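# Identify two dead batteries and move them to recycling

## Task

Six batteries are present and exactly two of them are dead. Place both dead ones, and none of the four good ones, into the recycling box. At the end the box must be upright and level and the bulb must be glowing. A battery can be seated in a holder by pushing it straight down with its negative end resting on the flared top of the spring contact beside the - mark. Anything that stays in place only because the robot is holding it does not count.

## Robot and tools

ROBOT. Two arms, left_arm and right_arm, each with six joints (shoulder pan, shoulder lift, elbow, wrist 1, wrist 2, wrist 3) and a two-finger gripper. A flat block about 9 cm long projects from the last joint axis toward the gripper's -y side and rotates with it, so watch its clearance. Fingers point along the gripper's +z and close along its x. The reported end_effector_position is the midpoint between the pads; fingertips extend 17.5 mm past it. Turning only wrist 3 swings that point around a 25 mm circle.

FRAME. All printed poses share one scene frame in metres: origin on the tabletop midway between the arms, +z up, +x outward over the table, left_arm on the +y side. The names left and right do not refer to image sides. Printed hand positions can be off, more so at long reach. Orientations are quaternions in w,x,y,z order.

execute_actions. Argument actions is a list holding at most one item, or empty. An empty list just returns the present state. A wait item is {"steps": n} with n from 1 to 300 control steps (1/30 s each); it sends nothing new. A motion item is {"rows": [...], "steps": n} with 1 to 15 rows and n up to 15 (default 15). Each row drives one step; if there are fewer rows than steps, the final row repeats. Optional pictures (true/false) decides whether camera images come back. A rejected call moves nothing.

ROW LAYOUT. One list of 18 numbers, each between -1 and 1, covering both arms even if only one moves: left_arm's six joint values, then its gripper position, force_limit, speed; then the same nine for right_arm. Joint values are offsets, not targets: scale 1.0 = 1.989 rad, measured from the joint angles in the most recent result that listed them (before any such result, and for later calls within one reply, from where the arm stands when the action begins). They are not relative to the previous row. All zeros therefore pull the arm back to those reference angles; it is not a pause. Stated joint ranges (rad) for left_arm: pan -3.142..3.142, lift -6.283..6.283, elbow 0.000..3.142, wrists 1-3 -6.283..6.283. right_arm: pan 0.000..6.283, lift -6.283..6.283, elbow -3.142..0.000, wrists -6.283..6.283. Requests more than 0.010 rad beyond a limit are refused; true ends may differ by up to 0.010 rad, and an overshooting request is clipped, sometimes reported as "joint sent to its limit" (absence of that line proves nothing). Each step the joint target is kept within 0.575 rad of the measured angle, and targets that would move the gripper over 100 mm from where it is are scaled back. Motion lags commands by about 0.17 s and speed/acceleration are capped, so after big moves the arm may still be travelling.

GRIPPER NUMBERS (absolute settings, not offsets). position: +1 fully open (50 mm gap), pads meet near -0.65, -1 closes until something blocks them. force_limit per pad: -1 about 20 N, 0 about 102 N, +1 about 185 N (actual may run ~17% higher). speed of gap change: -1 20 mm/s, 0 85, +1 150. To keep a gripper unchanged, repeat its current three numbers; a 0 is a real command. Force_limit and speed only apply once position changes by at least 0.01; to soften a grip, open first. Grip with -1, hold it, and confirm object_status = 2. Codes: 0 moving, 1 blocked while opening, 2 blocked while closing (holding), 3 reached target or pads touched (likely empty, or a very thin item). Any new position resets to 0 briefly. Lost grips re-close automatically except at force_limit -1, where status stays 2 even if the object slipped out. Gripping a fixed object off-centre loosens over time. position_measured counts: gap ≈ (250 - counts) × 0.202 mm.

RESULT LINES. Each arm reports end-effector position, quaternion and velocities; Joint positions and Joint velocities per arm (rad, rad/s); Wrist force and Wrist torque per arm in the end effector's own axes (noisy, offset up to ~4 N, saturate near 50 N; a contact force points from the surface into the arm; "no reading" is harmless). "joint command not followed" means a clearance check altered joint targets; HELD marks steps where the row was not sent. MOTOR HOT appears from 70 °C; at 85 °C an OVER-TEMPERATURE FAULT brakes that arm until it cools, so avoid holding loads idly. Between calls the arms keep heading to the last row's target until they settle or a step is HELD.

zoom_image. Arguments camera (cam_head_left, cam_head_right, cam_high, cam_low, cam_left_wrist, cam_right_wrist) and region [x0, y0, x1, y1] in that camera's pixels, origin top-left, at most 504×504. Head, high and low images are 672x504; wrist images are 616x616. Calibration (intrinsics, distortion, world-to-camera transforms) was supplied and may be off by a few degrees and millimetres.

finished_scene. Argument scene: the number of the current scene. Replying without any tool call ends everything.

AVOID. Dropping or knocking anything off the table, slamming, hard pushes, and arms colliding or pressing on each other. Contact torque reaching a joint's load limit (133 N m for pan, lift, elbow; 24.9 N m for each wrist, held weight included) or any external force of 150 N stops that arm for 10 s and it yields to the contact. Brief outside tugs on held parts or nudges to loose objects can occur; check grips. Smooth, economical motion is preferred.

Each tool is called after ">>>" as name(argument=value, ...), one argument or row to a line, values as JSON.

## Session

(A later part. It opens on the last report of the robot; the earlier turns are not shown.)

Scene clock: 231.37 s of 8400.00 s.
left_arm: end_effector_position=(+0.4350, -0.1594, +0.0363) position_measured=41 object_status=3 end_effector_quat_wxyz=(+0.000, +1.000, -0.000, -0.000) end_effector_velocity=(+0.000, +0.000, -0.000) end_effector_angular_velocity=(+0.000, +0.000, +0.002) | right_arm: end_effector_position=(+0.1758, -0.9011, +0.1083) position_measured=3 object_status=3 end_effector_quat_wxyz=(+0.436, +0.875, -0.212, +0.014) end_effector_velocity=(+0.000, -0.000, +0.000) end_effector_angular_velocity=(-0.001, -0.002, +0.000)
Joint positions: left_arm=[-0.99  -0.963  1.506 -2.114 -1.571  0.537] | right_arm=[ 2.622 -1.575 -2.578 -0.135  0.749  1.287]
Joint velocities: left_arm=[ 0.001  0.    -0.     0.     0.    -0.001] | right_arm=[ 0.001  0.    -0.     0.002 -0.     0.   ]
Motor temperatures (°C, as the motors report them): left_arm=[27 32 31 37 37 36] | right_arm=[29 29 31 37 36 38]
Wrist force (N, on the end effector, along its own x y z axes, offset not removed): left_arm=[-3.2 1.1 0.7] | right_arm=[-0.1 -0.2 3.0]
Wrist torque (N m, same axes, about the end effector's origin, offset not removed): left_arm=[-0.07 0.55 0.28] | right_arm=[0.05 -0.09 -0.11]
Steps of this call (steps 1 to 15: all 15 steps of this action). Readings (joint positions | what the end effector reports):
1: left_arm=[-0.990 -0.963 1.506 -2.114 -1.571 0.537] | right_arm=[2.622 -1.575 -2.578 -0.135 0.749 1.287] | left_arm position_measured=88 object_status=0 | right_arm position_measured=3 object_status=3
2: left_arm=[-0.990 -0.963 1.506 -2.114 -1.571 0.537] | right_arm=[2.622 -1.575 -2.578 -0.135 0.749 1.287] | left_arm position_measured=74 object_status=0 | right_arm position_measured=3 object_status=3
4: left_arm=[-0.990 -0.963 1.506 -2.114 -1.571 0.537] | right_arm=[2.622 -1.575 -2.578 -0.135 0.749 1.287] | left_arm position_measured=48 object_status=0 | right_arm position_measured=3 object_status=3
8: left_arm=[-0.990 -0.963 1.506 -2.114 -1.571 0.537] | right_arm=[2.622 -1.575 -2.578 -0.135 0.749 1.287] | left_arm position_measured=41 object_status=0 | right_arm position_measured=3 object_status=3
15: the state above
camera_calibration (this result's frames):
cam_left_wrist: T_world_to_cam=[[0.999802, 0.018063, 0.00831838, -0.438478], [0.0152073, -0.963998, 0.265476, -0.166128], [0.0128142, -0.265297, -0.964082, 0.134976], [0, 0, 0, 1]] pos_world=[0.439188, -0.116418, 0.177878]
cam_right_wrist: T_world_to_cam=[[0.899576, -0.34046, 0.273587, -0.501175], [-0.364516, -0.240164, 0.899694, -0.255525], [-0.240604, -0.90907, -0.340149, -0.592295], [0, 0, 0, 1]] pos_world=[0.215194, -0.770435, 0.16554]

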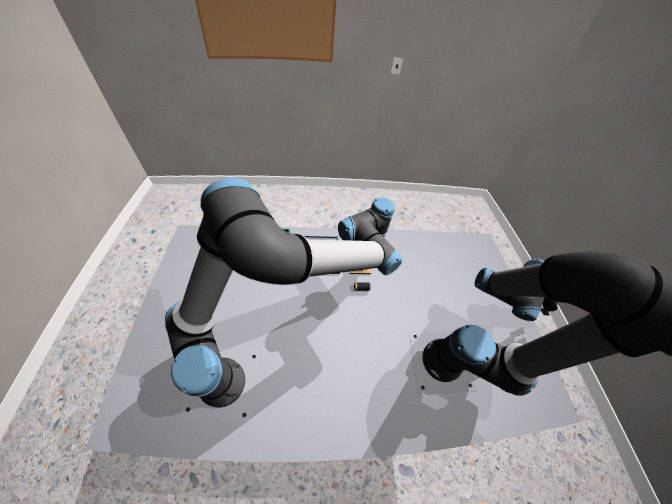

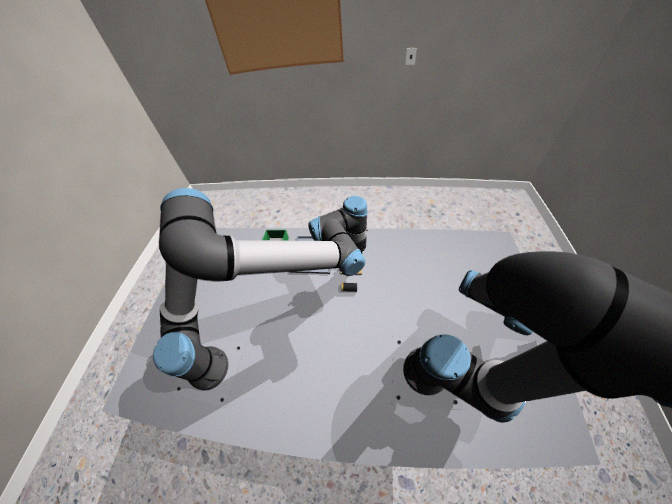

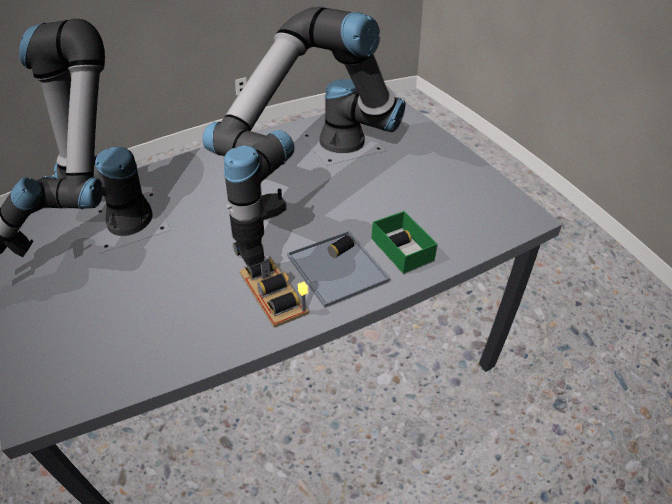

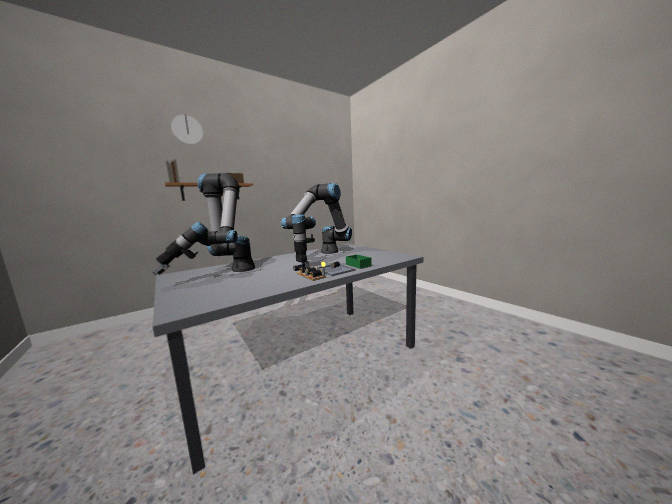

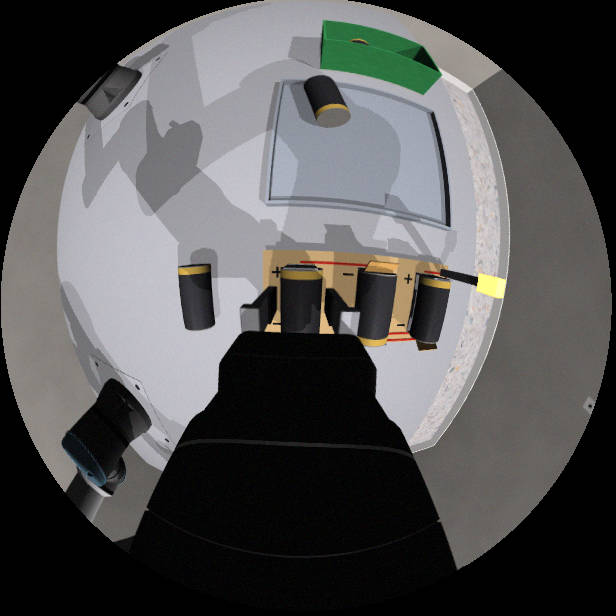

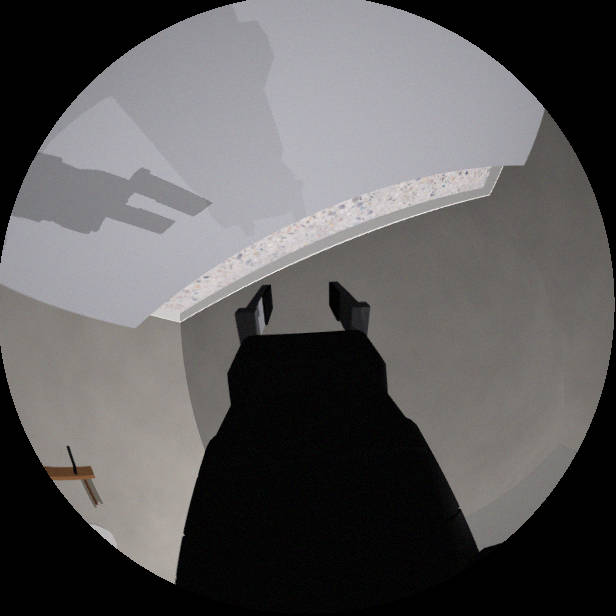

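>>> execute_actions(
  actions=[
    {"rows":[[0,-0.003,-0.0027,0.0057,0,0,0.75,0,0,0,0,0,0,0,0,1,0,0],[0,-0.007,-0.0063,0.0133,0,0,0.75,0,0,0,0,0,0,0,0,1,0,0],[0,-0.011,-0.0099,0.0209,0,0,0.75,0,0,0,0,0,0,0,0,1,0,0],[0,-0.015,-0.0135,0.0285,0,0,0.75,0,0,0,0,0,0,0,0,1,0,0],[0,-0.019,-0.0171,0.0361,0,0,0.75,0,0,0,0,0,0,0,0,1,0,0],[0,-0.0225,-0.0202,0.0427,0,0,0.75,0,0,0,0,0,0,0,0,1,0,0],[0,-0.0247,-0.0222,0.0469,0,0,0.75,0,0,0,0,0,0,0,0,1,0,0]],"steps":15},
  ],
  pictures=false,
)

>>> execute_actions(
  actions=[
    {"steps":14},
  ],
  pictures=false,
)

>>> execute_actions(
  actions=[
    {"rows":[[0.005,-0.005,0.008,-0.003,0,-0.001,0.75,0,0,0,0,0,0,0,0,1,0,0],[0.012,-0.013,0.019,-0.007,0,-0.003,0.75,0,0,0,0,0,0,0,0,1,0,0],[0.022,-0.023,0.035,-0.012,0,-0.005,0.75,0,0,0,0,0,0,0,0,1,0,0],[0.032,-0.033,0.051,-0.017,0,-0.007,0.75,0,0,0,0,0,0,0,0,1,0,0],[0.042,-0.044,0.066,-0.023,0,-0.009,0.75,0,0,0,0,0,0,0,0,1,0,0],[0.052,-0.054,0.082,-0.028,0,-0.011,0.75,0,0,0,0,0,0,0,0,1,0,0],[0.062,-0.064,0.097,-0.033,0,-0.0135,0.75,0,0,0,0,0,0,0,0,1,0,0],[0.072,-0.074,0.113,-0.039,0,-0.016,0.75,0,0,0,0,0,0,0,0,1,0,0],[0.082,-0.085,0.129,-0.044,0,-0.018,0.75,0,0,0,0,0,0,0,0,1,0,0],[0.092,-0.095,0.144,-0.049,0,-0.02,0.75,0,0,0,0,0,0,0,0,1,0,0],[0.101,-0.105,0.16,-0.0545,0,-0.022,0.75,0,0,0,0,0,0,0,0,1,0,0],[0.111,-0.115,0.175,-0.06,0,-0.024,0.75,0,0,0,0,0,0,0,0,1,0,0],[0.119,-0.123,0.187,-0.064,0,-0.026,0.75,0,0,0,0,0,0,0,0,1,0,0],[0.1237,-0.1283,0.1948,-0.0665,0,-0.0271,0.75,0,0,0,0,0,0,0,0,1,0,0]],"steps":15},
  ],
  pictures=false,
)

>>> execute_actions(
  actions=[
    {"steps":28},
  ],
)

>>> zoom_image(
  camera="cam_left_wrist",
  region=[200,200,400,340],
)

Scene clock: 246.13 s of 8400.00 s.
left_arm: end_effector_position=(+0.4351, -0.1595, +0.0773) position_measured=41 object_status=3 end_effector_quat_wxyz=(+0.000, +1.000, -0.000, -0.000) end_effector_velocity=(-0.000, +0.001, +0.023) end_effector_angular_velocity=(-0.000, -0.000, +0.003) | right_arm: end_effector_position=(+0.1758, -0.9011, +0.1083) position_measured=3 object_status=3 end_effector_quat_wxyz=(+0.436, +0.875, -0.212, +0.014) end_effector_velocity=(-0.000, +0.000, +0.000) end_effector_angular_velocity=(-0.000, +0.000, -0.000)
Joint positions: left_arm=[-0.99  -1.01   1.465 -2.026 -1.571  0.537] | right_arm=[ 2.622 -1.575 -2.578 -0.135  0.749  1.287]
Joint velocities: left_arm=[ 0.001 -0.026 -0.022  0.048 -0.    -0.003] | right_arm=[ 0.     0.    -0.    -0.001 -0.     0.   ]
Motor temperatures (°C, as the motors report them): left_arm=[27 32 31 37 37 36] | right_arm=[29 29 31 37 36 38]
Wrist force (N, on the end effector, along its own x y z axes, offset not removed): left_arm=[-4.1 0.8 3.7] | right_arm=[-0.2 0.3 1.3]
Wrist torque (N m, same axes, about the end effector's origin, offset not removed): left_arm=[-0.07 0.79 0.30] | right_arm=[0.09 -0.11 -0.10]
Steps of this call (steps 1 to 15: the robot went on to your last target; steps 16 to 90: nothing new was sent; then 11.27 s passed at rest; steps 91 to 105: all 15 steps of this action). Readings (joint positions | what the end effector reports):
91: left_arm=[-0.990 -0.964 1.506 -2.114 -1.571 0.537] | right_arm=[2.622 -1.575 -2.578 -0.135 0.749 1.287] | left_arm position_measured=41 object_status=3 | right_arm position_measured=3 object_status=3
92: left_arm=[-0.990 -0.964 1.506 -2.112 -1.571 0.537] | right_arm=[2.622 -1.575 -2.578 -0.135 0.749 1.287] | left_arm position_measured=41 object_status=3 | right_arm position_measured=3 object_status=3
94: left_arm=[-0.990 -0.970 1.501 -2.102 -1.571 0.537] | right_arm=[2.622 -1.575 -2.578 -0.135 0.749 1.287] | left_arm position_measured=41 object_status=3 | right_arm position_measured=3 object_status=3
98: left_arm=[-0.990 -0.992 1.481 -2.061 -1.571 0.537] | right_arm=[2.622 -1.575 -2.578 -0.135 0.749 1.287] | left_arm position_measured=41 object_status=3 | right_arm position_measured=3 object_status=3
105: the state above

Scene clock: 246.60 s of 8400.00 s.
left_arm: end_effector_position=(+0.4350, -0.1594, +0.0799) position_measured=41 object_status=3 end_effector_quat_wxyz=(+0.000, +1.000, -0.000, -0.000) end_effector_velocity=(-0.000, -0.000, +0.001) end_effector_angular_velocity=(-0.001, -0.001, -0.001) | right_arm: end_effector_position=(+0.1758, -0.9011, +0.1083) position_measured=3 object_status=3 end_effector_quat_wxyz=(+0.436, +0.875, -0.212, +0.014) end_effector_velocity=(+0.001, +0.000, -0.000) end_effector_angular_velocity=(-0.000, -0.000, +0.002)
Joint positions: left_arm=[-0.99  -1.013  1.462 -2.021 -1.571  0.537] | right_arm=[ 2.622 -1.575 -2.578 -0.135  0.749  1.287]
Joint velocities: left_arm=[-0.    -0.001 -0.     0.     0.     0.001] | right_arm=[ 0.002 -0.001 -0.     0.001 -0.    -0.   ]
Motor temperatures (°C, as the motors report them): left_arm=[27 32 31 37 37 36] | right_arm=[29 29 31 37 36 38]
Wrist force (N, on the end effector, along its own x y z axes, offset not removed): left_arm=[-0.1 2.8 -0.7] | right_arm=[-0.5 -0.9 2.0]
Wrist torque (N m, same axes, about the end effector's origin, offset not removed): left_arm=[0.24 0.22 0.15] | right_arm=[-0.11 -0.06 0.01]
Steps of this call (steps 1 to 14: the robot went on to your last target). Readings (joint positions | what the end effector reports):
1: left_arm=[-0.990 -1.010 1.464 -2.025 -1.571 0.537] | right_arm=[2.622 -1.575 -2.578 -0.135 0.749 1.287] | left_arm position_measured=41 object_status=3 | right_arm position_measured=3 object_status=3
2: left_arm=[-0.990 -1.011 1.464 -2.024 -1.571 0.537] | right_arm=[2.622 -1.575 -2.578 -0.135 0.749 1.287] | left_arm position_measured=41 object_status=3 | right_arm position_measured=3 object_status=3
4: left_arm=[-0.990 -1.012 1.463 -2.022 -1.571 0.537] | right_arm=[2.622 -1.575 -2.578 -0.135 0.749 1.287] | left_arm position_measured=41 object_status=3 | right_arm position_measured=3 object_status=3
8: left_arm=[-0.990 -1.012 1.462 -2.021 -1.571 0.537] | right_arm=[2.622 -1.575 -2.578 -0.135 0.749 1.287] | left_arm position_measured=41 object_status=3 | right_arm position_measured=3 object_status=3
14: the state above

Scene clock: 247.10 s of 8400.00 s.
left_arm: end_effector_position=(+0.4570, +0.0013, +0.0831) position_measured=41 object_status=3 end_effector_quat_wxyz=(+0.002, +0.994, +0.113, +0.001) end_effector_velocity=(-0.016, +0.432, -0.017) end_effector_angular_velocity=(+0.018, +0.017, +0.590) | right_arm: end_effector_position=(+0.1758, -0.9011, +0.1083) position_measured=3 object_status=3 end_effector_quat_wxyz=(+0.436, +0.875, -0.212, +0.014) end_effector_velocity=(-0.000, +0.000, -0.000) end_effector_angular_velocity=(+0.001, +0.001, +0.000)
Joint positions: left_arm=[-0.805 -1.204  1.751 -2.121 -1.571  0.496] | right_arm=[ 2.622 -1.575 -2.578 -0.135  0.749  1.287]
Joint velocities: left_arm=[ 0.486 -0.505  0.78  -0.25   0.    -0.103] | right_arm=[-0.     0.     0.    -0.001  0.    -0.   ]
Motor temperatures (°C, as the motors report them): left_arm=[27 32 31 37 37 36] | right_arm=[29 29 31 37 36 38]
Wrist force (N, on the end effector, along its own x y z axes, offset not removed): left_arm=[0.6 -2.2 0.6] | right_arm=[-0.1 -1.0 2.2]
Wrist torque (N m, same axes, about the end effector's origin, offset not removed): left_arm=[-0.56 0.21 0.11] | right_arm=[-0.01 -0.16 -0.10]
Steps of this call (steps 1 to 15: all 15 steps of this action). Readings (joint positions | what the end effector reports):
1: left_arm=[-0.990 -1.013 1.462 -2.021 -1.571 0.537] | right_arm=[2.622 -1.575 -2.578 -0.135 0.749 1.287] | left_arm position_measured=41 object_status=3 | right_arm position_measured=3 object_status=3
2: left_arm=[-0.989 -1.014 1.464 -2.021 -1.571 0.536] | right_arm=[2.622 -1.575 -2.578 -0.135 0.749 1.287] | left_arm position_measured=41 object_status=3 | right_arm position_measured=3 object_status=3
4: left_arm=[-0.980 -1.024 1.479 -2.027 -1.571 0.534] | right_arm=[2.622 -1.575 -2.578 -0.135 0.749 1.287] | left_arm position_measured=41 object_status=3 | right_arm position_measured=3 object_status=3
8: left_arm=[-0.929 -1.076 1.556 -2.055 -1.571 0.523] | right_arm=[2.622 -1.575 -2.578 -0.135 0.749 1.287] | left_arm position_measured=41 object_status=3 | right_arm position_measured=3 object_status=3
15: the state above

Scene clock: 248.03 s of 8400.00 s.
left_arm: end_effector_position=(+0.4519, +0.0550, +0.0800) position_measured=41 object_status=3 end_effector_quat_wxyz=(+0.000, +0.989, +0.149, -0.000) end_effector_velocity=(+0.000, +0.000, +0.001) end_effector_angular_velocity=(-0.001, -0.001, -0.001) | right_arm: end_effector_position=(+0.1758, -0.9011, +0.1083) position_measured=3 object_status=3 end_effector_quat_wxyz=(+0.436, +0.875, -0.212, +0.014) end_effector_velocity=(-0.000, -0.000, -0.001) end_effector_angular_velocity=(+0.001, +0.002, -0.001)
Joint positions: left_arm=[-0.744 -1.268  1.85  -2.153 -1.571  0.483] | right_arm=[ 2.622 -1.575 -2.578 -0.135  0.749  1.287]
Joint velocities: left_arm=[ 0.    -0.002  0.    -0.    -0.     0.001] | right_arm=[-0.001 -0.002 -0.    -0.    -0.    -0.   ]
Motor temperatures (°C, as the motors report them): left_arm=[27 32 31 37 37 36] | right_arm=[29 29 31 37 36 38]
Wrist force (N, on the end effector, along its own x y z axes, offset not removed): left_arm=[-2.4 0.2 -0.2] | right_arm=[0.1 -1.8 1.8]
Wrist torque (N m, same axes, about the end effector's origin, offset not removed): left_arm=[-0.01 0.48 0.33] | right_arm=[-0.24 -0.18 -0.09]
Steps of this call (steps 1 to 28: the robot went on to your last target). Readings (joint positions | what the end effector reports):
1: left_arm=[-0.790 -1.220 1.775 -2.129 -1.571 0.492] | right_arm=[2.622 -1.575 -2.578 -0.135 0.749 1.287] | left_arm position_measured=41 object_status=3 | right_arm position_measured=3 object_status=3
2: left_arm=[-0.779 -1.231 1.793 -2.135 -1.571 0.490] | right_arm=[2.622 -1.575 -2.578 -0.135 0.749 1.287] | left_arm position_measured=41 object_status=3 | right_arm position_measured=3 object_status=3
4: left_arm=[-0.764 -1.247 1.818 -2.143 -1.571 0.487] | right_arm=[2.622 -1.575 -2.578 -0.135 0.749 1.287] | left_arm position_measured=41 object_status=3 | right_arm position_measured=3 object_status=3
8: left_arm=[-0.751 -1.261 1.839 -2.150 -1.571 0.484] | right_arm=[2.622 -1.575 -2.578 -0.135 0.749 1.287] | left_arm position_measured=41 object_status=3 | right_arm position_measured=3 object_status=3
28: the state above
camera_calibration (this result's frames):
cam_left_wrist: T_world_to_cam=[[0.949854, 0.312584, 0.00829298, -0.453214], [0.299289, -0.916496, 0.265446, -0.102235], [0.0905748, -0.249653, -0.96409, 0.197744], [0, 0, 0, 1]] pos_world=[0.443175, 0.097337, 0.221539]
cam_right_wrist: T_world_to_cam=[[0.899576, -0.34046, 0.273587, -0.501175], [-0.364516, -0.240164, 0.899694, -0.255525], [-0.240604, -0.90907, -0.340149, -0.592295], [0, 0, 0, 1]] pos_world=[0.215194, -0.770435, 0.16554]

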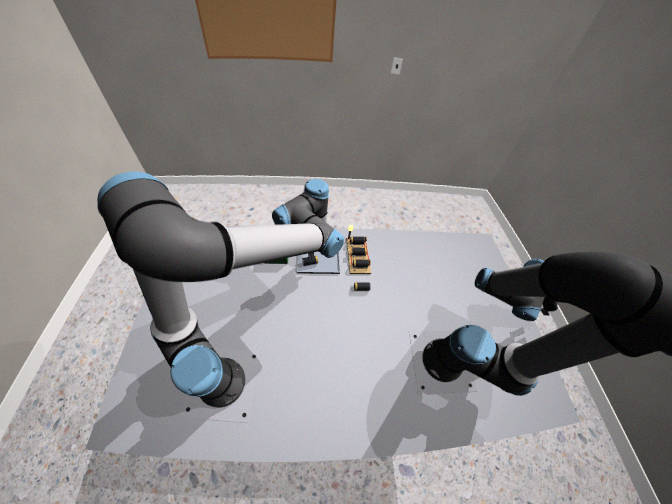

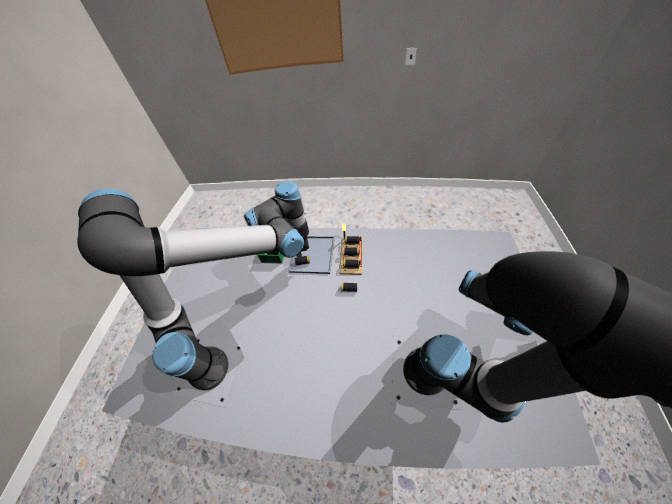

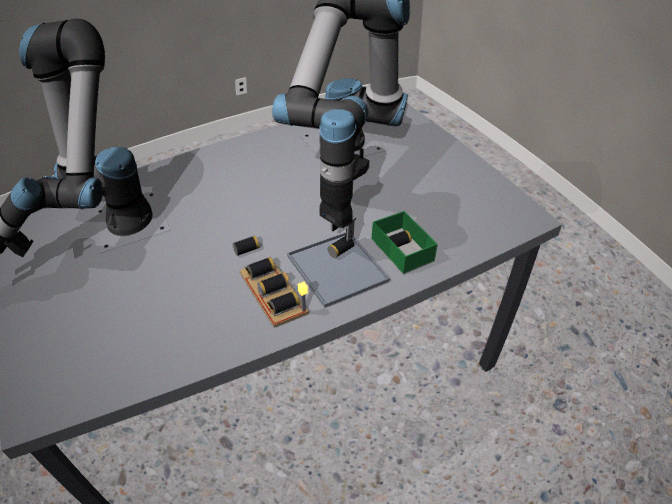

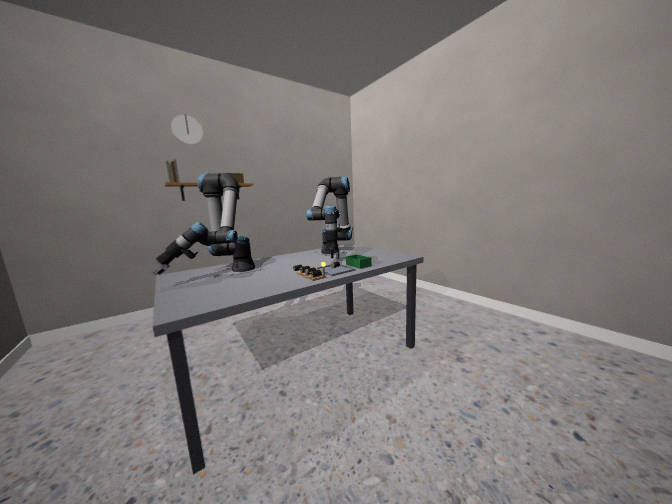

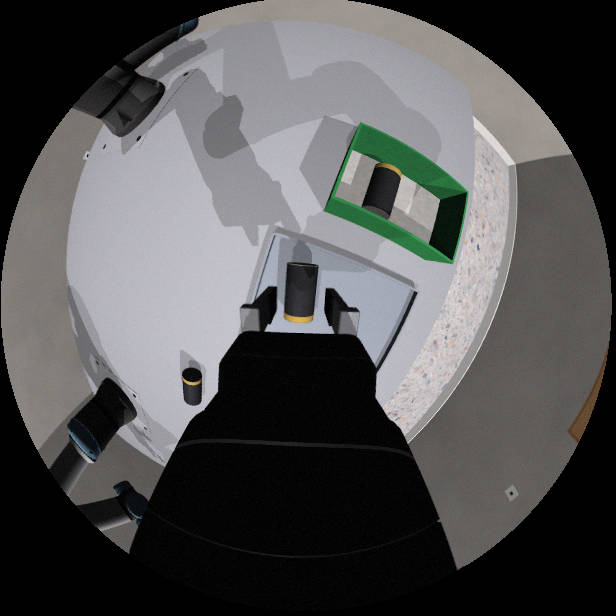

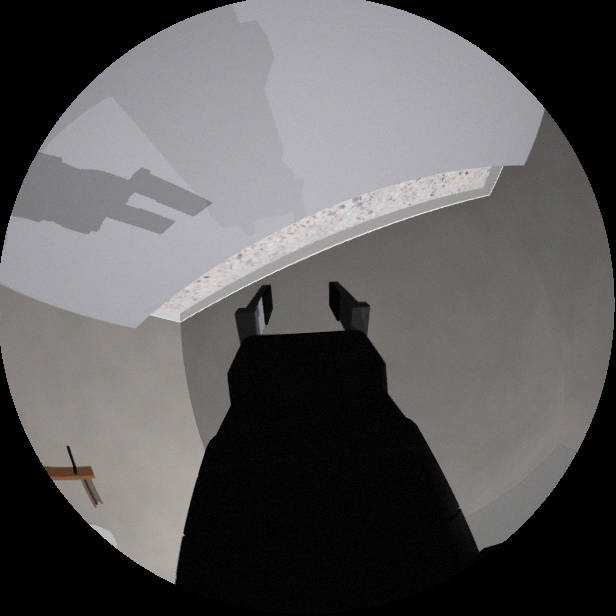

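Region (200, 200, 400, 340) of cam_left_wrist's 616x616 image, scaled by 2.520, with more detail than that image has; it fills the top 353 rows of this view, and the rest is white.

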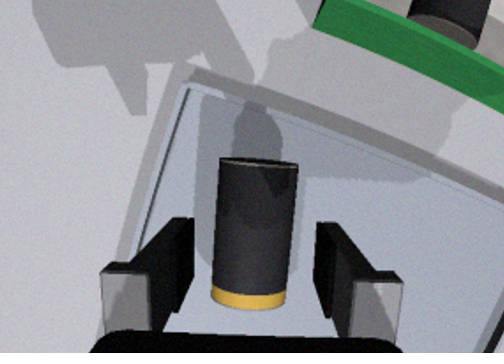

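>>> execute_actions(
  actions=[
    {"rows":[[-0.001,0.001,0.002,-0.003,0,0.01,0.75,0,0,0,0,0,0,0,0,1,0,0],[-0.0018,0.003,0.004,-0.007,0,0.0203,0.75,0,0,0,0,0,0,0,0,1,0,0],[-0.0018,0.006,0.007,-0.013,0,0.0203,0.75,0,0,0,0,0,0,0,0,1,0,0],[-0.0018,0.0095,0.0095,-0.019,0,0.0203,0.75,0,0,0,0,0,0,0,0,1,0,0],[-0.0018,0.013,0.012,-0.025,0,0.0203,0.75,0,0,0,0,0,0,0,0,1,0,0],[-0.0018,0.0165,0.0145,-0.031,0,0.0203,0.75,0,0,0,0,0,0,0,0,1,0,0],[-0.0018,0.02,0.017,-0.037,0,0.0203,0.75,0,0,0,0,0,0,0,0,1,0,0],[-0.0018,0.0235,0.0195,-0.043,0,0.0203,0.75,0,0,0,0,0,0,0,0,1,0,0],[-0.0018,0.027,0.022,-0.049,0,0.0203,0.75,0,0,0,0,0,0,0,0,1,0,0],[-0.0018,0.0305,0.0245,-0.055,0,0.0203,0.75,0,0,0,0,0,0,0,0,1,0,0],[-0.0018,0.0335,0.0266,-0.0601,0,0.0203,0.75,0,0,0,0,0,0,0,0,1,0,0],[-0.0018,0.036,0.0284,-0.0644,0,0.0203,0.75,0,0,0,0,0,0,0,0,1,0,0],[-0.0018,0.0378,0.0296,-0.0674,0,0.0203,0.75,0,0,0,0,0,0,0,0,1,0,0]],"steps":15},
  ],
  pictures=false,
)

>>> execute_actions(
  actions=[
    {"steps":20},
  ],
  pictures=false,
)

>>> execute_actions(
  actions=[
    {"rows":[[0,0,0,0,0,0,-1,0,0,0,0,0,0,0,0,1,0,0]],"steps":12},
  ],
  pictures=false,
)

Scene clock: 259.00 s of 8400.00 s.
left_arm: end_effector_position=(+0.4511, +0.0545, +0.0374) position_measured=41 object_status=3 end_effector_quat_wxyz=(+0.000, +0.992, +0.128, -0.000) end_effector_velocity=(-0.002, +0.002, -0.084) end_effector_angular_velocity=(-0.001, -0.001, -0.011) | right_arm: end_effector_position=(+0.1758, -0.9011, +0.1083) position_measured=3 object_status=3 end_effector_quat_wxyz=(+0.436, +0.875, -0.212, +0.014) end_effector_velocity=(-0.000, -0.000, -0.000) end_effector_angular_velocity=(+0.001, +0.001, -0.001)
Joint positions: left_arm=[-0.748 -1.208  1.898 -2.261 -1.571  0.522] | right_arm=[ 2.622 -1.575 -2.578 -0.135  0.749  1.287]
Joint velocities: left_arm=[-0.     0.126  0.089 -0.217  0.     0.01 ] | right_arm=[-0.001 -0.001  0.     0.     0.    -0.   ]
Motor temperatures (°C, as the motors report them): left_arm=[27 32 31 37 37 36] | right_arm=[29 29 31 37 36 38]
Wrist force (N, on the end effector, along its own x y z axes, offset not removed): left_arm=[-3.6 -2.7 1.8] | right_arm=[-0.4 -0.2 1.2]
Wrist torque (N m, same axes, about the end effector's origin, offset not removed): left_arm=[-0.69 0.75 0.24] | right_arm=[0.05 -0.09 -0.10]
Steps of this call (steps 1 to 15: the robot went on to your last target; steps 16 to 90: nothing new was sent; then 7.47 s passed at rest; steps 91 to 105: all 15 steps of this action). Readings (joint positions | what the end effector reports):
91: left_arm=[-0.744 -1.268 1.850 -2.153 -1.571 0.483] | right_arm=[2.622 -1.575 -2.578 -0.135 0.749 1.287] | left_arm position_measured=41 object_status=3 | right_arm position_measured=3 object_status=3
92: left_arm=[-0.744 -1.268 1.850 -2.154 -1.571 0.485] | right_arm=[2.622 -1.575 -2.578 -0.135 0.749 1.287] | left_arm position_measured=41 object_status=3 | right_arm position_measured=3 object_status=3
94: left_arm=[-0.745 -1.265 1.854 -2.160 -1.571 0.498] | right_arm=[2.622 -1.575 -2.578 -0.135 0.749 1.287] | left_arm position_measured=41 object_status=3 | right_arm position_measured=3 object_status=3
98: left_arm=[-0.747 -1.248 1.868 -2.190 -1.571 0.515] | right_arm=[2.622 -1.575 -2.578 -0.135 0.749 1.287] | left_arm position_measured=41 object_status=3 | right_arm position_measured=3 object_status=3
105: the state above

Scene clock: 259.67 s of 8400.00 s.
left_arm: end_effector_position=(+0.4507, +0.0548, +0.0275) position_measured=41 object_status=3 end_effector_quat_wxyz=(+0.000, +0.992, +0.127, -0.000) end_effector_velocity=(+0.000, -0.000, -0.000) end_effector_angular_velocity=(-0.000, -0.000, -0.000) | right_arm: end_effector_position=(+0.1758, -0.9011, +0.1083) position_measured=3 object_status=3 end_effector_quat_wxyz=(+0.436, +0.875, -0.212, +0.014) end_effector_velocity=(+0.000, +0.000, +0.000) end_effector_angular_velocity=(-0.001, -0.000, +0.001)
Joint positions: left_arm=[-0.748 -1.193  1.908 -2.287 -1.571  0.523] | right_arm=[ 2.622 -1.575 -2.578 -0.135  0.749  1.287]
Joint velocities: left_arm=[-0.     0.     0.    -0.001 -0.     0.   ] | right_arm=[ 0.001  0.    -0.     0.    -0.     0.   ]
Motor temperatures (°C, as the motors report them): left_arm=[27 32 31 37 37 36] | right_arm=[29 29 31 37 36 38]
Wrist force (N, on the end effector, along its own x y z axes, offset not removed): left_arm=[-2.7 -2.3 -0.6] | right_arm=[-0.2 -0.2 2.1]
Wrist torque (N m, same axes, about the end effector's origin, offset not removed): left_arm=[-0.59 0.66 0.13] | right_arm=[0.04 -0.19 -0.16]
Steps of this call (steps 1 to 20: the robot went on to your last target). Readings (joint positions | what the end effector reports):
1: left_arm=[-0.748 -1.204 1.900 -2.267 -1.571 0.522] | right_arm=[2.622 -1.575 -2.578 -0.135 0.749 1.287] | left_arm position_measured=41 object_status=3 | right_arm position_measured=3 object_status=3
2: left_arm=[-0.748 -1.201 1.902 -2.272 -1.571 0.522] | right_arm=[2.622 -1.575 -2.578 -0.135 0.749 1.287] | left_arm position_measured=41 object_status=3 | right_arm position_measured=3 object_status=3
4: left_arm=[-0.748 -1.197 1.905 -2.279 -1.571 0.523] | right_arm=[2.622 -1.575 -2.578 -0.135 0.749 1.287] | left_arm position_measured=41 object_status=3 | right_arm position_measured=3 object_status=3
8: left_arm=[-0.748 -1.194 1.907 -2.284 -1.571 0.523] | right_arm=[2.622 -1.575 -2.578 -0.135 0.749 1.287] | left_arm position_measured=41 object_status=3 | right_arm position_measured=3 object_status=3
20: the state above

Scene clock: 260.07 s of 8400.00 s.
left_arm: end_effector_position=(+0.4507, +0.0548, +0.0275) position_measured=93 object_status=2 end_effector_quat_wxyz=(+0.000, +0.992, +0.127, -0.000) end_effector_velocity=(-0.000, +0.000, +0.000) end_effector_angular_velocity=(-0.000, -0.000, +0.001) | right_arm: end_effector_position=(+0.1758, -0.9011, +0.1083) position_measured=3 object_status=3 end_effector_quat_wxyz=(+0.436, +0.875, -0.212, +0.014) end_effector_velocity=(+0.000, +0.000, -0.000) end_effector_angular_velocity=(+0.000, +0.000, +0.001)
Joint positions: left_arm=[-0.748 -1.193  1.908 -2.287 -1.571  0.523] | right_arm=[ 2.622 -1.575 -2.578 -0.135  0.749  1.287]
Joint velocities: left_arm=[ 0.    -0.    -0.     0.     0.    -0.001] | right_arm=[ 0.001 -0.    -0.    -0.    -0.    -0.   ]
Motor temperatures (°C, as the motors report them): left_arm=[27 32 31 37 37 36] | right_arm=[29 29 31 37 36 38]
Wrist force (N, on the end effector, along its own x y z axes, offset not removed): left_arm=[-3.8 0.3 0.5] | right_arm=[0.0 0.8 2.3]
Wrist torque (N m, same axes, about the end effector's origin, offset not removed): left_arm=[-0.23 0.83 0.13] | right_arm=[0.29 -0.21 -0.06]
Steps of this call (steps 1 to 12: all 12 steps of this action). Readings (joint positions | what the end effector reports):
1: left_arm=[-0.748 -1.193 1.908 -2.287 -1.571 0.523] | right_arm=[2.622 -1.575 -2.578 -0.135 0.749 1.287] | left_arm position_measured=45 object_status=0 | right_arm position_measured=3 object_status=3
2: left_arm=[-0.748 -1.193 1.908 -2.287 -1.571 0.523] | right_arm=[2.622 -1.575 -2.578 -0.135 0.749 1.287] | left_arm position_measured=59 object_status=0 | right_arm position_measured=3 object_status=3
4: left_arm=[-0.748 -1.193 1.908 -2.287 -1.571 0.523] | right_arm=[2.622 -1.575 -2.578 -0.135 0.749 1.287] | left_arm position_measured=87 object_status=0 | right_arm position_measured=3 object_status=3
8: left_arm=[-0.748 -1.193 1.908 -2.287 -1.571 0.523] | right_arm=[2.622 -1.575 -2.578 -0.135 0.749 1.287] | left_arm position_measured=93 object_status=0 | right_arm position_measured=3 object_status=3
12: the state above

>>> execute_actions(
  actions=[
    {"rows":[[0,-0.004,-0.003,0.007,0,0,-1,0,0,0,0,0,0,0,0,1,0,0],[0,-0.011,-0.008,0.019,0,0,-1,0,0,0,0,0,0,0,0,1,0,0],[0,-0.019,-0.014,0.033,0,0,-1,0,0,0,0,0,0,0,0,1,0,0],[0,-0.027,-0.02,0.047,0,0,-1,0,0,0,0,0,0,0,0,1,0,0],[0,-0.035,-0.026,0.061,0,0,-1,0,0,0,0,0,0,0,0,1,0,0],[0,-0.043,-0.033,0.076,0,0,-1,0,0,0,0,0,0,0,0,1,0,0],[0,-0.051,-0.04,0.091,0,0,-1,0,0,0,0,0,0,0,0,1,0,0],[0,-0.057,-0.046,0.103,0,0,-1,0,0,0,0,0,0,0,0,1,0,0],[0,-0.0614,-0.0499,0.1114,0,0,-1,0,0,0,0,0,0,0,0,1,0,0]],"steps":15},
  ],
  pictures=false,
)

>>> execute_actions(
  actions=[
    {"steps":18},
  ],
  pictures=false,
)

>>> execute_actions(
  actions=[
    {"rows":[[0.006,0.0015,-0.002,0.0005,0,0.011,-1,0,0,0,0,0,0,0,0,1,0,0],[0.0155,0.0037,-0.005,0.0013,0,0.028,-1,0,0,0,0,0,0,0,0,1,0,0],[0.028,0.0067,-0.009,0.0024,0,0.051,-1,0,0,0,0,0,0,0,0,1,0,0],[0.04,0.0096,-0.013,0.0034,0,0.074,-1,0,0,0,0,0,0,0,0,1,0,0],[0.053,0.0126,-0.017,0.0045,0,0.096,-1,0,0,0,0,0,0,0,0,1,0,0],[0.065,0.0156,-0.021,0.0055,0,0.119,-1,0,0,0,0,0,0,0,0,1,0,0],[0.0775,0.0186,-0.025,0.0066,0,0.142,-1,0,0,0,0,0,0,0,0,1,0,0],[0.09,0.0215,-0.029,0.0076,0,0.165,-1,0,0,0,0,0,0,0,0,1,0,0],[0.102,0.0245,-0.033,0.0086,0,0.187,-1,0,0,0,0,0,0,0,0,1,0,0],[0.115,0.0275,-0.037,0.0097,0,0.21,-1,0,0,0,0,0,0,0,0,1,0,0],[0.127,0.0304,-0.041,0.0107,0,0.233,-1,0,0,0,0,0,0,0,0,1,0,0],[0.1395,0.0334,-0.045,0.0118,0,0.255,-1,0,0,0,0,0,0,0,0,1,0,0],[0.149,0.0356,-0.048,0.0126,0,0.272,-1,0,0,0,0,0,0,0,0,1,0,0],[0.155,0.0371,-0.0501,0.0131,0,0.2837,-1,0,0,0,0,0,0,0,0,1,0,0]],"steps":15},
  ],
  pictures=false,
)

>>> execute_actions(
  actions=[
    {"steps":28},
  ],
)

>>> zoom_image(
  camera="cam_left_wrist",
  region=[200,200,400,340],
)

Scene clock: 272.47 s of 8400.00 s.
left_arm: end_effector_position=(+0.4513, +0.0542, +0.1067) position_measured=93 object_status=2 end_effector_quat_wxyz=(+0.001, +0.992, +0.127, -0.000) end_effector_velocity=(-0.005, +0.005, +0.069) end_effector_angular_velocity=(+0.005, +0.005, +0.002) | right_arm: end_effector_position=(+0.1758, -0.9011, +0.1083) position_measured=3 object_status=3 end_effector_quat_wxyz=(+0.436, +0.875, -0.212, +0.014) end_effector_velocity=(-0.000, +0.000, +0.000) end_effector_angular_velocity=(+0.000, -0.000, +0.000)
Joint positions: left_arm=[-0.748 -1.304  1.819 -2.087 -1.571  0.523] | right_arm=[ 2.622 -1.575 -2.578 -0.135  0.749  1.287]
Joint velocities: left_arm=[ 0.    -0.094 -0.08   0.18   0.    -0.001] | right_arm=[-0.     0.001 -0.    -0.001  0.    -0.   ]
Motor temperatures (°C, as the motors report them): left_arm=[27 32 31 37 37 36] | right_arm=[29 29 31 37 36 38]
Wrist force (N, on the end effector, along its own x y z axes, offset not removed): left_arm=[-3.7 -1.4 1.5] | right_arm=[-0.4 0.9 0.3]
Wrist torque (N m, same axes, about the end effector's origin, offset not removed): left_arm=[-0.61 0.95 0.26] | right_arm=[0.18 -0.14 -0.08]
Steps of this call (steps 1 to 15: the robot went on to your last target; steps 16 to 90: nothing new was sent; then 8.90 s passed at rest; steps 91 to 105: all 15 steps of this action). Readings (joint positions | what the end effector reports):
91: left_arm=[-0.748 -1.193 1.908 -2.287 -1.571 0.523] | right_arm=[2.622 -1.575 -2.578 -0.135 0.749 1.287] | left_arm position_measured=93 object_status=2 | right_arm position_measured=3 object_status=3
92: left_arm=[-0.748 -1.194 1.908 -2.285 -1.571 0.523] | right_arm=[2.622 -1.575 -2.578 -0.135 0.749 1.287] | left_arm position_measured=93 object_status=2 | right_arm position_measured=3 object_status=3
94: left_arm=[-0.748 -1.202 1.901 -2.270 -1.571 0.523] | right_arm=[2.622 -1.575 -2.578 -0.135 0.749 1.287] | left_arm position_measured=93 object_status=2 | right_arm position_measured=3 object_status=3
98: left_arm=[-0.748 -1.244 1.869 -2.199 -1.571 0.523] | right_arm=[2.622 -1.575 -2.578 -0.135 0.749 1.287] | left_arm position_measured=93 object_status=2 | right_arm position_measured=3 object_status=3
105: the state above

Scene clock: 273.07 s of 8400.00 s.
left_arm: end_effector_position=(+0.4507, +0.0548, +0.1148) position_measured=93 object_status=2 end_effector_quat_wxyz=(+0.000, +0.992, +0.127, -0.000) end_effector_velocity=(-0.000, -0.000, +0.000) end_effector_angular_velocity=(-0.000, -0.000, -0.001) | right_arm: end_effector_position=(+0.1758, -0.9011, +0.1083) position_measured=3 object_status=3 end_effector_quat_wxyz=(+0.436, +0.875, -0.212, +0.014) end_effector_velocity=(+0.000, +0.000, +0.000) end_effector_angular_velocity=(+0.000, +0.000, +0.000)
Joint positions: left_arm=[-0.748 -1.315  1.809 -2.065 -1.571  0.523] | right_arm=[ 2.622 -1.575 -2.578 -0.135  0.749  1.287]
Joint velocities: left_arm=[-0.001 -0.    -0.001  0.001  0.    -0.   ] | right_arm=[ 0.     0.     0.    -0.001 -0.     0.   ]
Motor temperatures (°C, as the motors report them): left_arm=[27 32 31 37 37 36] | right_arm=[29 29 31 37 36 38]
Wrist force (N, on the end effector, along its own x y z axes, offset not removed): left_arm=[-3.1 -0.5 0.6] | right_arm=[-1.3 -0.1 0.5]
Wrist torque (N m, same axes, about the end effector's origin, offset not removed): left_arm=[-0.29 0.77 0.16] | right_arm=[0.05 0.12 0.00]
Steps of this call (steps 1 to 18: the robot went on to your last target). Readings (joint positions | what the end effector reports):
1: left_arm=[-0.748 -1.306 1.816 -2.081 -1.571 0.523] | right_arm=[2.622 -1.575 -2.578 -0.135 0.749 1.287] | left_arm position_measured=93 object_status=2 | right_arm position_measured=3 object_status=3
2: left_arm=[-0.748 -1.308 1.815 -2.077 -1.571 0.523] | right_arm=[2.622 -1.575 -2.578 -0.135 0.749 1.287] | left_arm position_measured=93 object_status=2 | right_arm position_measured=3 object_status=3
4: left_arm=[-0.748 -1.311 1.812 -2.072 -1.571 0.523] | right_arm=[2.622 -1.575 -2.578 -0.135 0.749 1.287] | left_arm position_measured=93 object_status=2 | right_arm position_measured=3 object_status=3
8: left_arm=[-0.748 -1.313 1.810 -2.067 -1.571 0.523] | right_arm=[2.622 -1.575 -2.578 -0.135 0.749 1.287] | left_arm position_measured=93 object_status=2 | right_arm position_measured=3 object_status=3
18: the state above

Scene clock: 273.57 s of 8400.00 s.
left_arm: end_effector_position=(+0.5334, +0.1601, +0.1148) position_measured=93 object_status=2 end_effector_quat_wxyz=(+0.000, +0.999, +0.036, -0.000) end_effector_velocity=(+0.190, +0.312, -0.000) end_effector_angular_velocity=(-0.002, -0.002, -0.532) | right_arm: end_effector_position=(+0.1758, -0.9011, +0.1083) position_measured=3 object_status=3 end_effector_quat_wxyz=(+0.436, +0.875, -0.212, +0.014) end_effector_velocity=(+0.001, +0.000, +0.000) end_effector_angular_velocity=(-0.001, -0.002, +0.001)
Joint positions: left_arm=[-0.517 -1.258  1.734 -2.046 -1.571  0.937] | right_arm=[ 2.622 -1.575 -2.578 -0.135  0.749  1.287]
Joint velocities: left_arm=[ 0.617  0.14  -0.191  0.049  0.     1.149] | right_arm=[ 0.001  0.    -0.     0.001  0.     0.   ]
Motor temperatures (°C, as the motors report them): left_arm=[27 32 31 37 37 36] | right_arm=[29 29 31 37 36 38]
Wrist force (N, on the end effector, along its own x y z axes, offset not removed): left_arm=[1.1 1.4 -0.1] | right_arm=[1.5 -0.4 2.2]
Wrist torque (N m, same axes, about the end effector's origin, offset not removed): left_arm=[-0.03 0.12 -0.09] | right_arm=[0.04 -0.44 -0.07]
Steps of this call (steps 1 to 15: all 15 steps of this action). Readings (joint positions | what the end effector reports):
1: left_arm=[-0.748 -1.315 1.809 -2.065 -1.571 0.523] | right_arm=[2.622 -1.575 -2.578 -0.135 0.749 1.287] | left_arm position_measured=93 object_status=2 | right_arm position_measured=3 object_status=3
2: left_arm=[-0.747 -1.314 1.809 -2.065 -1.571 0.526] | right_arm=[2.622 -1.575 -2.578 -0.135 0.749 1.287] | left_arm position_measured=93 object_status=2 | right_arm position_measured=3 object_status=3
4: left_arm=[-0.735 -1.311 1.804 -2.064 -1.571 0.546] | right_arm=[2.622 -1.575 -2.578 -0.135 0.749 1.287] | left_arm position_measured=93 object_status=2 | right_arm position_measured=3 object_status=3
8: left_arm=[-0.672 -1.296 1.784 -2.059 -1.571 0.655] | right_arm=[2.622 -1.575 -2.578 -0.135 0.749 1.287] | left_arm position_measured=93 object_status=2 | right_arm position_measured=3 object_status=3
15: the state above

Scene clock: 274.50 s of 8400.00 s.
left_arm: end_effector_position=(+0.5559, +0.2001, +0.1147) position_measured=93 object_status=2 end_effector_quat_wxyz=(+0.000, +1.000, -0.000, -0.000) end_effector_velocity=(+0.000, +0.000, +0.000) end_effector_angular_velocity=(-0.000, -0.000, -0.000) | right_arm: end_effector_position=(+0.1758, -0.9011, +0.1083) position_measured=3 object_status=3 end_effector_quat_wxyz=(+0.436, +0.875, -0.212, +0.014) end_effector_velocity=(+0.001, +0.000, +0.000) end_effector_angular_velocity=(+0.000, -0.000, +0.002)
Joint positions: left_arm=[-0.44  -1.241  1.71  -2.039 -1.571  1.087] | right_arm=[ 2.622 -1.575 -2.578 -0.135  0.749  1.287]
Joint velocities: left_arm=[ 0.001 -0.001 -0.     0.     0.     0.001] | right_arm=[ 0.002  0.    -0.     0.     0.     0.   ]
Motor temperatures (°C, as the motors report them): left_arm=[27 32 31 37 37 36] | right_arm=[29 29 31 37 36 38]
Wrist force (N, on the end effector, along its own x y z axes, offset not removed): left_arm=[-0.4 0.5 3.2] | right_arm=[-0.5 0.6 2.6]
Wrist torque (N m, same axes, about the end effector's origin, offset not removed): left_arm=[-0.08 0.09 0.14] | right_arm=[0.20 -0.09 -0.15]
Steps of this call (steps 1 to 28: the robot went on to your last target). Readings (joint positions | what the end effector reports):
1: left_arm=[-0.498 -1.254 1.728 -2.044 -1.571 0.973] | right_arm=[2.622 -1.575 -2.578 -0.135 0.749 1.287] | left_arm position_measured=93 object_status=2 | right_arm position_measured=3 object_status=3
2: left_arm=[-0.484 -1.251 1.723 -2.043 -1.571 1.001] | right_arm=[2.622 -1.575 -2.578 -0.135 0.749 1.287] | left_arm position_measured=93 object_status=2 | right_arm position_measured=3 object_status=3
4: left_arm=[-0.465 -1.246 1.717 -2.041 -1.571 1.038] | right_arm=[2.622 -1.575 -2.578 -0.135 0.749 1.287] | left_arm position_measured=93 object_status=2 | right_arm position_measured=3 object_status=3
8: left_arm=[-0.448 -1.243 1.712 -2.040 -1.571 1.072] | right_arm=[2.622 -1.575 -2.578 -0.135 0.749 1.287] | left_arm position_measured=93 object_status=2 | right_arm position_measured=3 object_status=3
28: the state above
camera_calibration (this result's frames):
cam_left_wrist: T_world_to_cam=[[0.999803, 0.0180515, 0.00829612, -0.566512], [0.0152019, -0.963993, 0.265493, 0.157754], [0.0127899, -0.265314, -0.964077, 0.30441], [0, 0, 0, 1]] pos_world=[0.560109, 0.243064, 0.256293]
cam_right_wrist: T_world_to_cam=[[0.899576, -0.34046, 0.273587, -0.501175], [-0.364517, -0.240163, 0.899694, -0.255524], [-0.240604, -0.90907, -0.340149, -0.592295], [0, 0, 0, 1]] pos_world=[0.215194, -0.770435, 0.16554]

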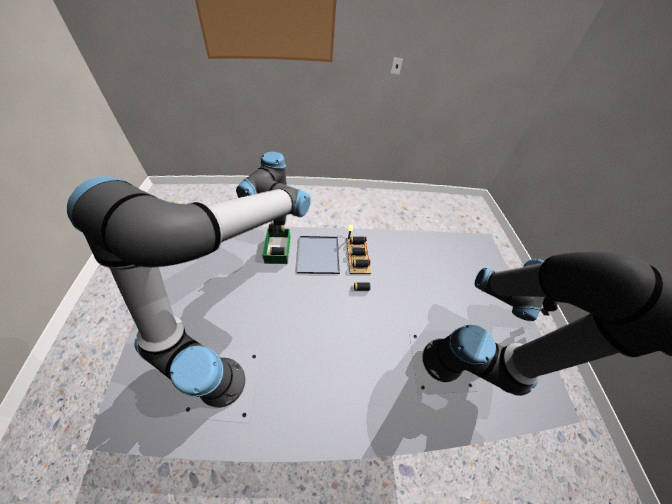

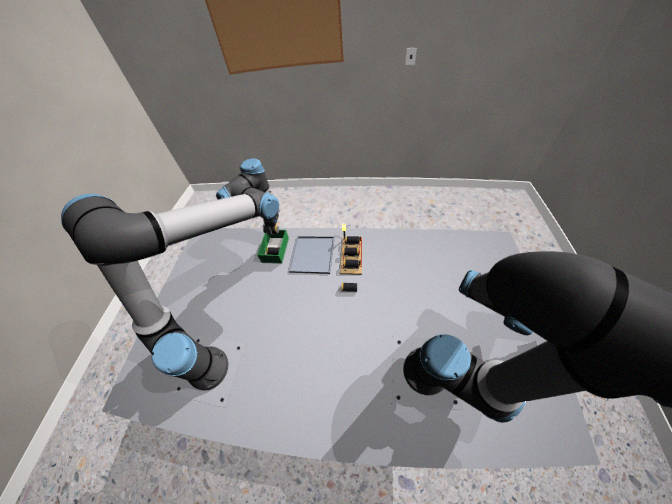

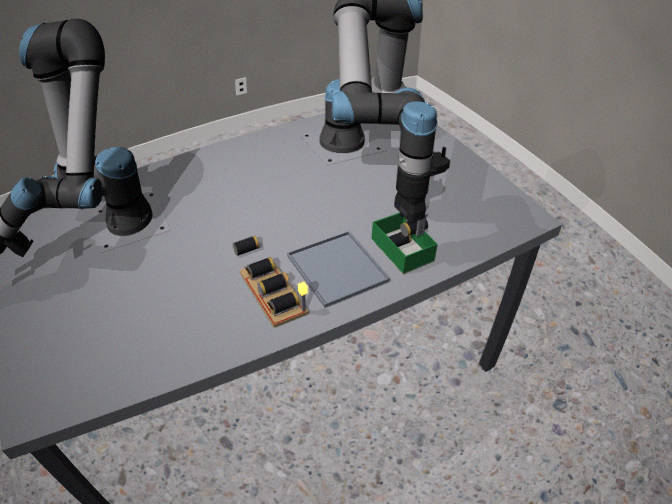

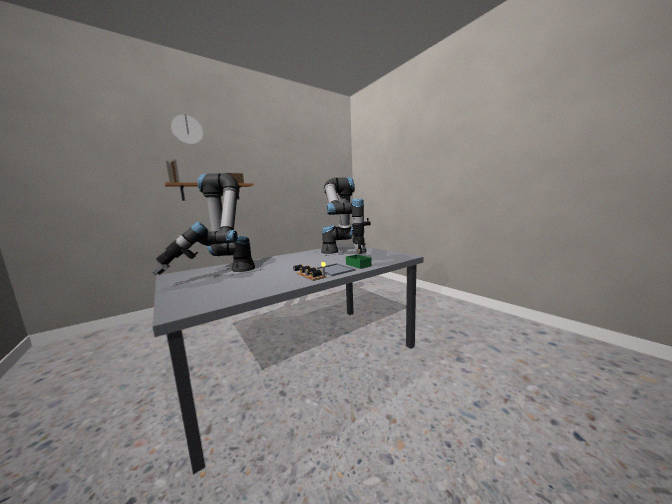

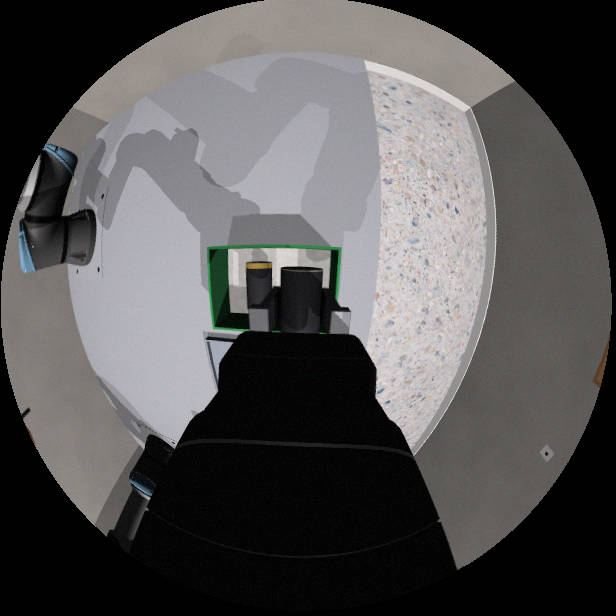

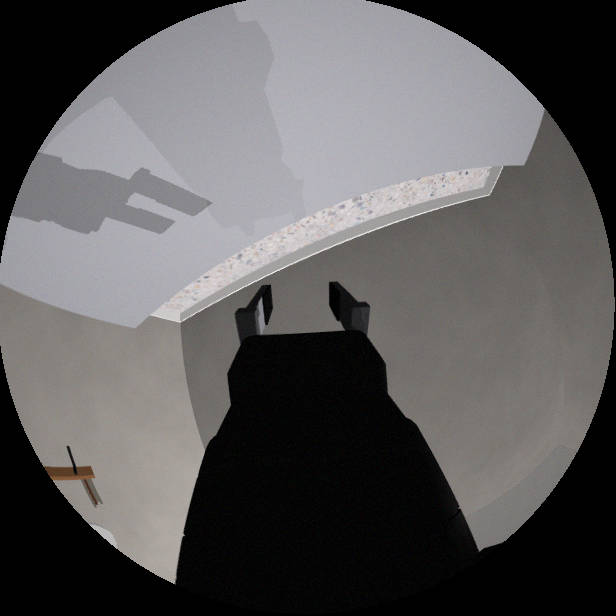

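Region (200, 200, 400, 340) of cam_left_wrist's 616x616 image, scaled by 2.520, with more detail than that image has; it fills the top 353 rows of this view, and the rest is white.

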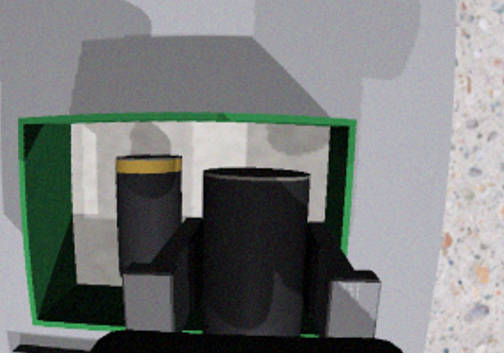

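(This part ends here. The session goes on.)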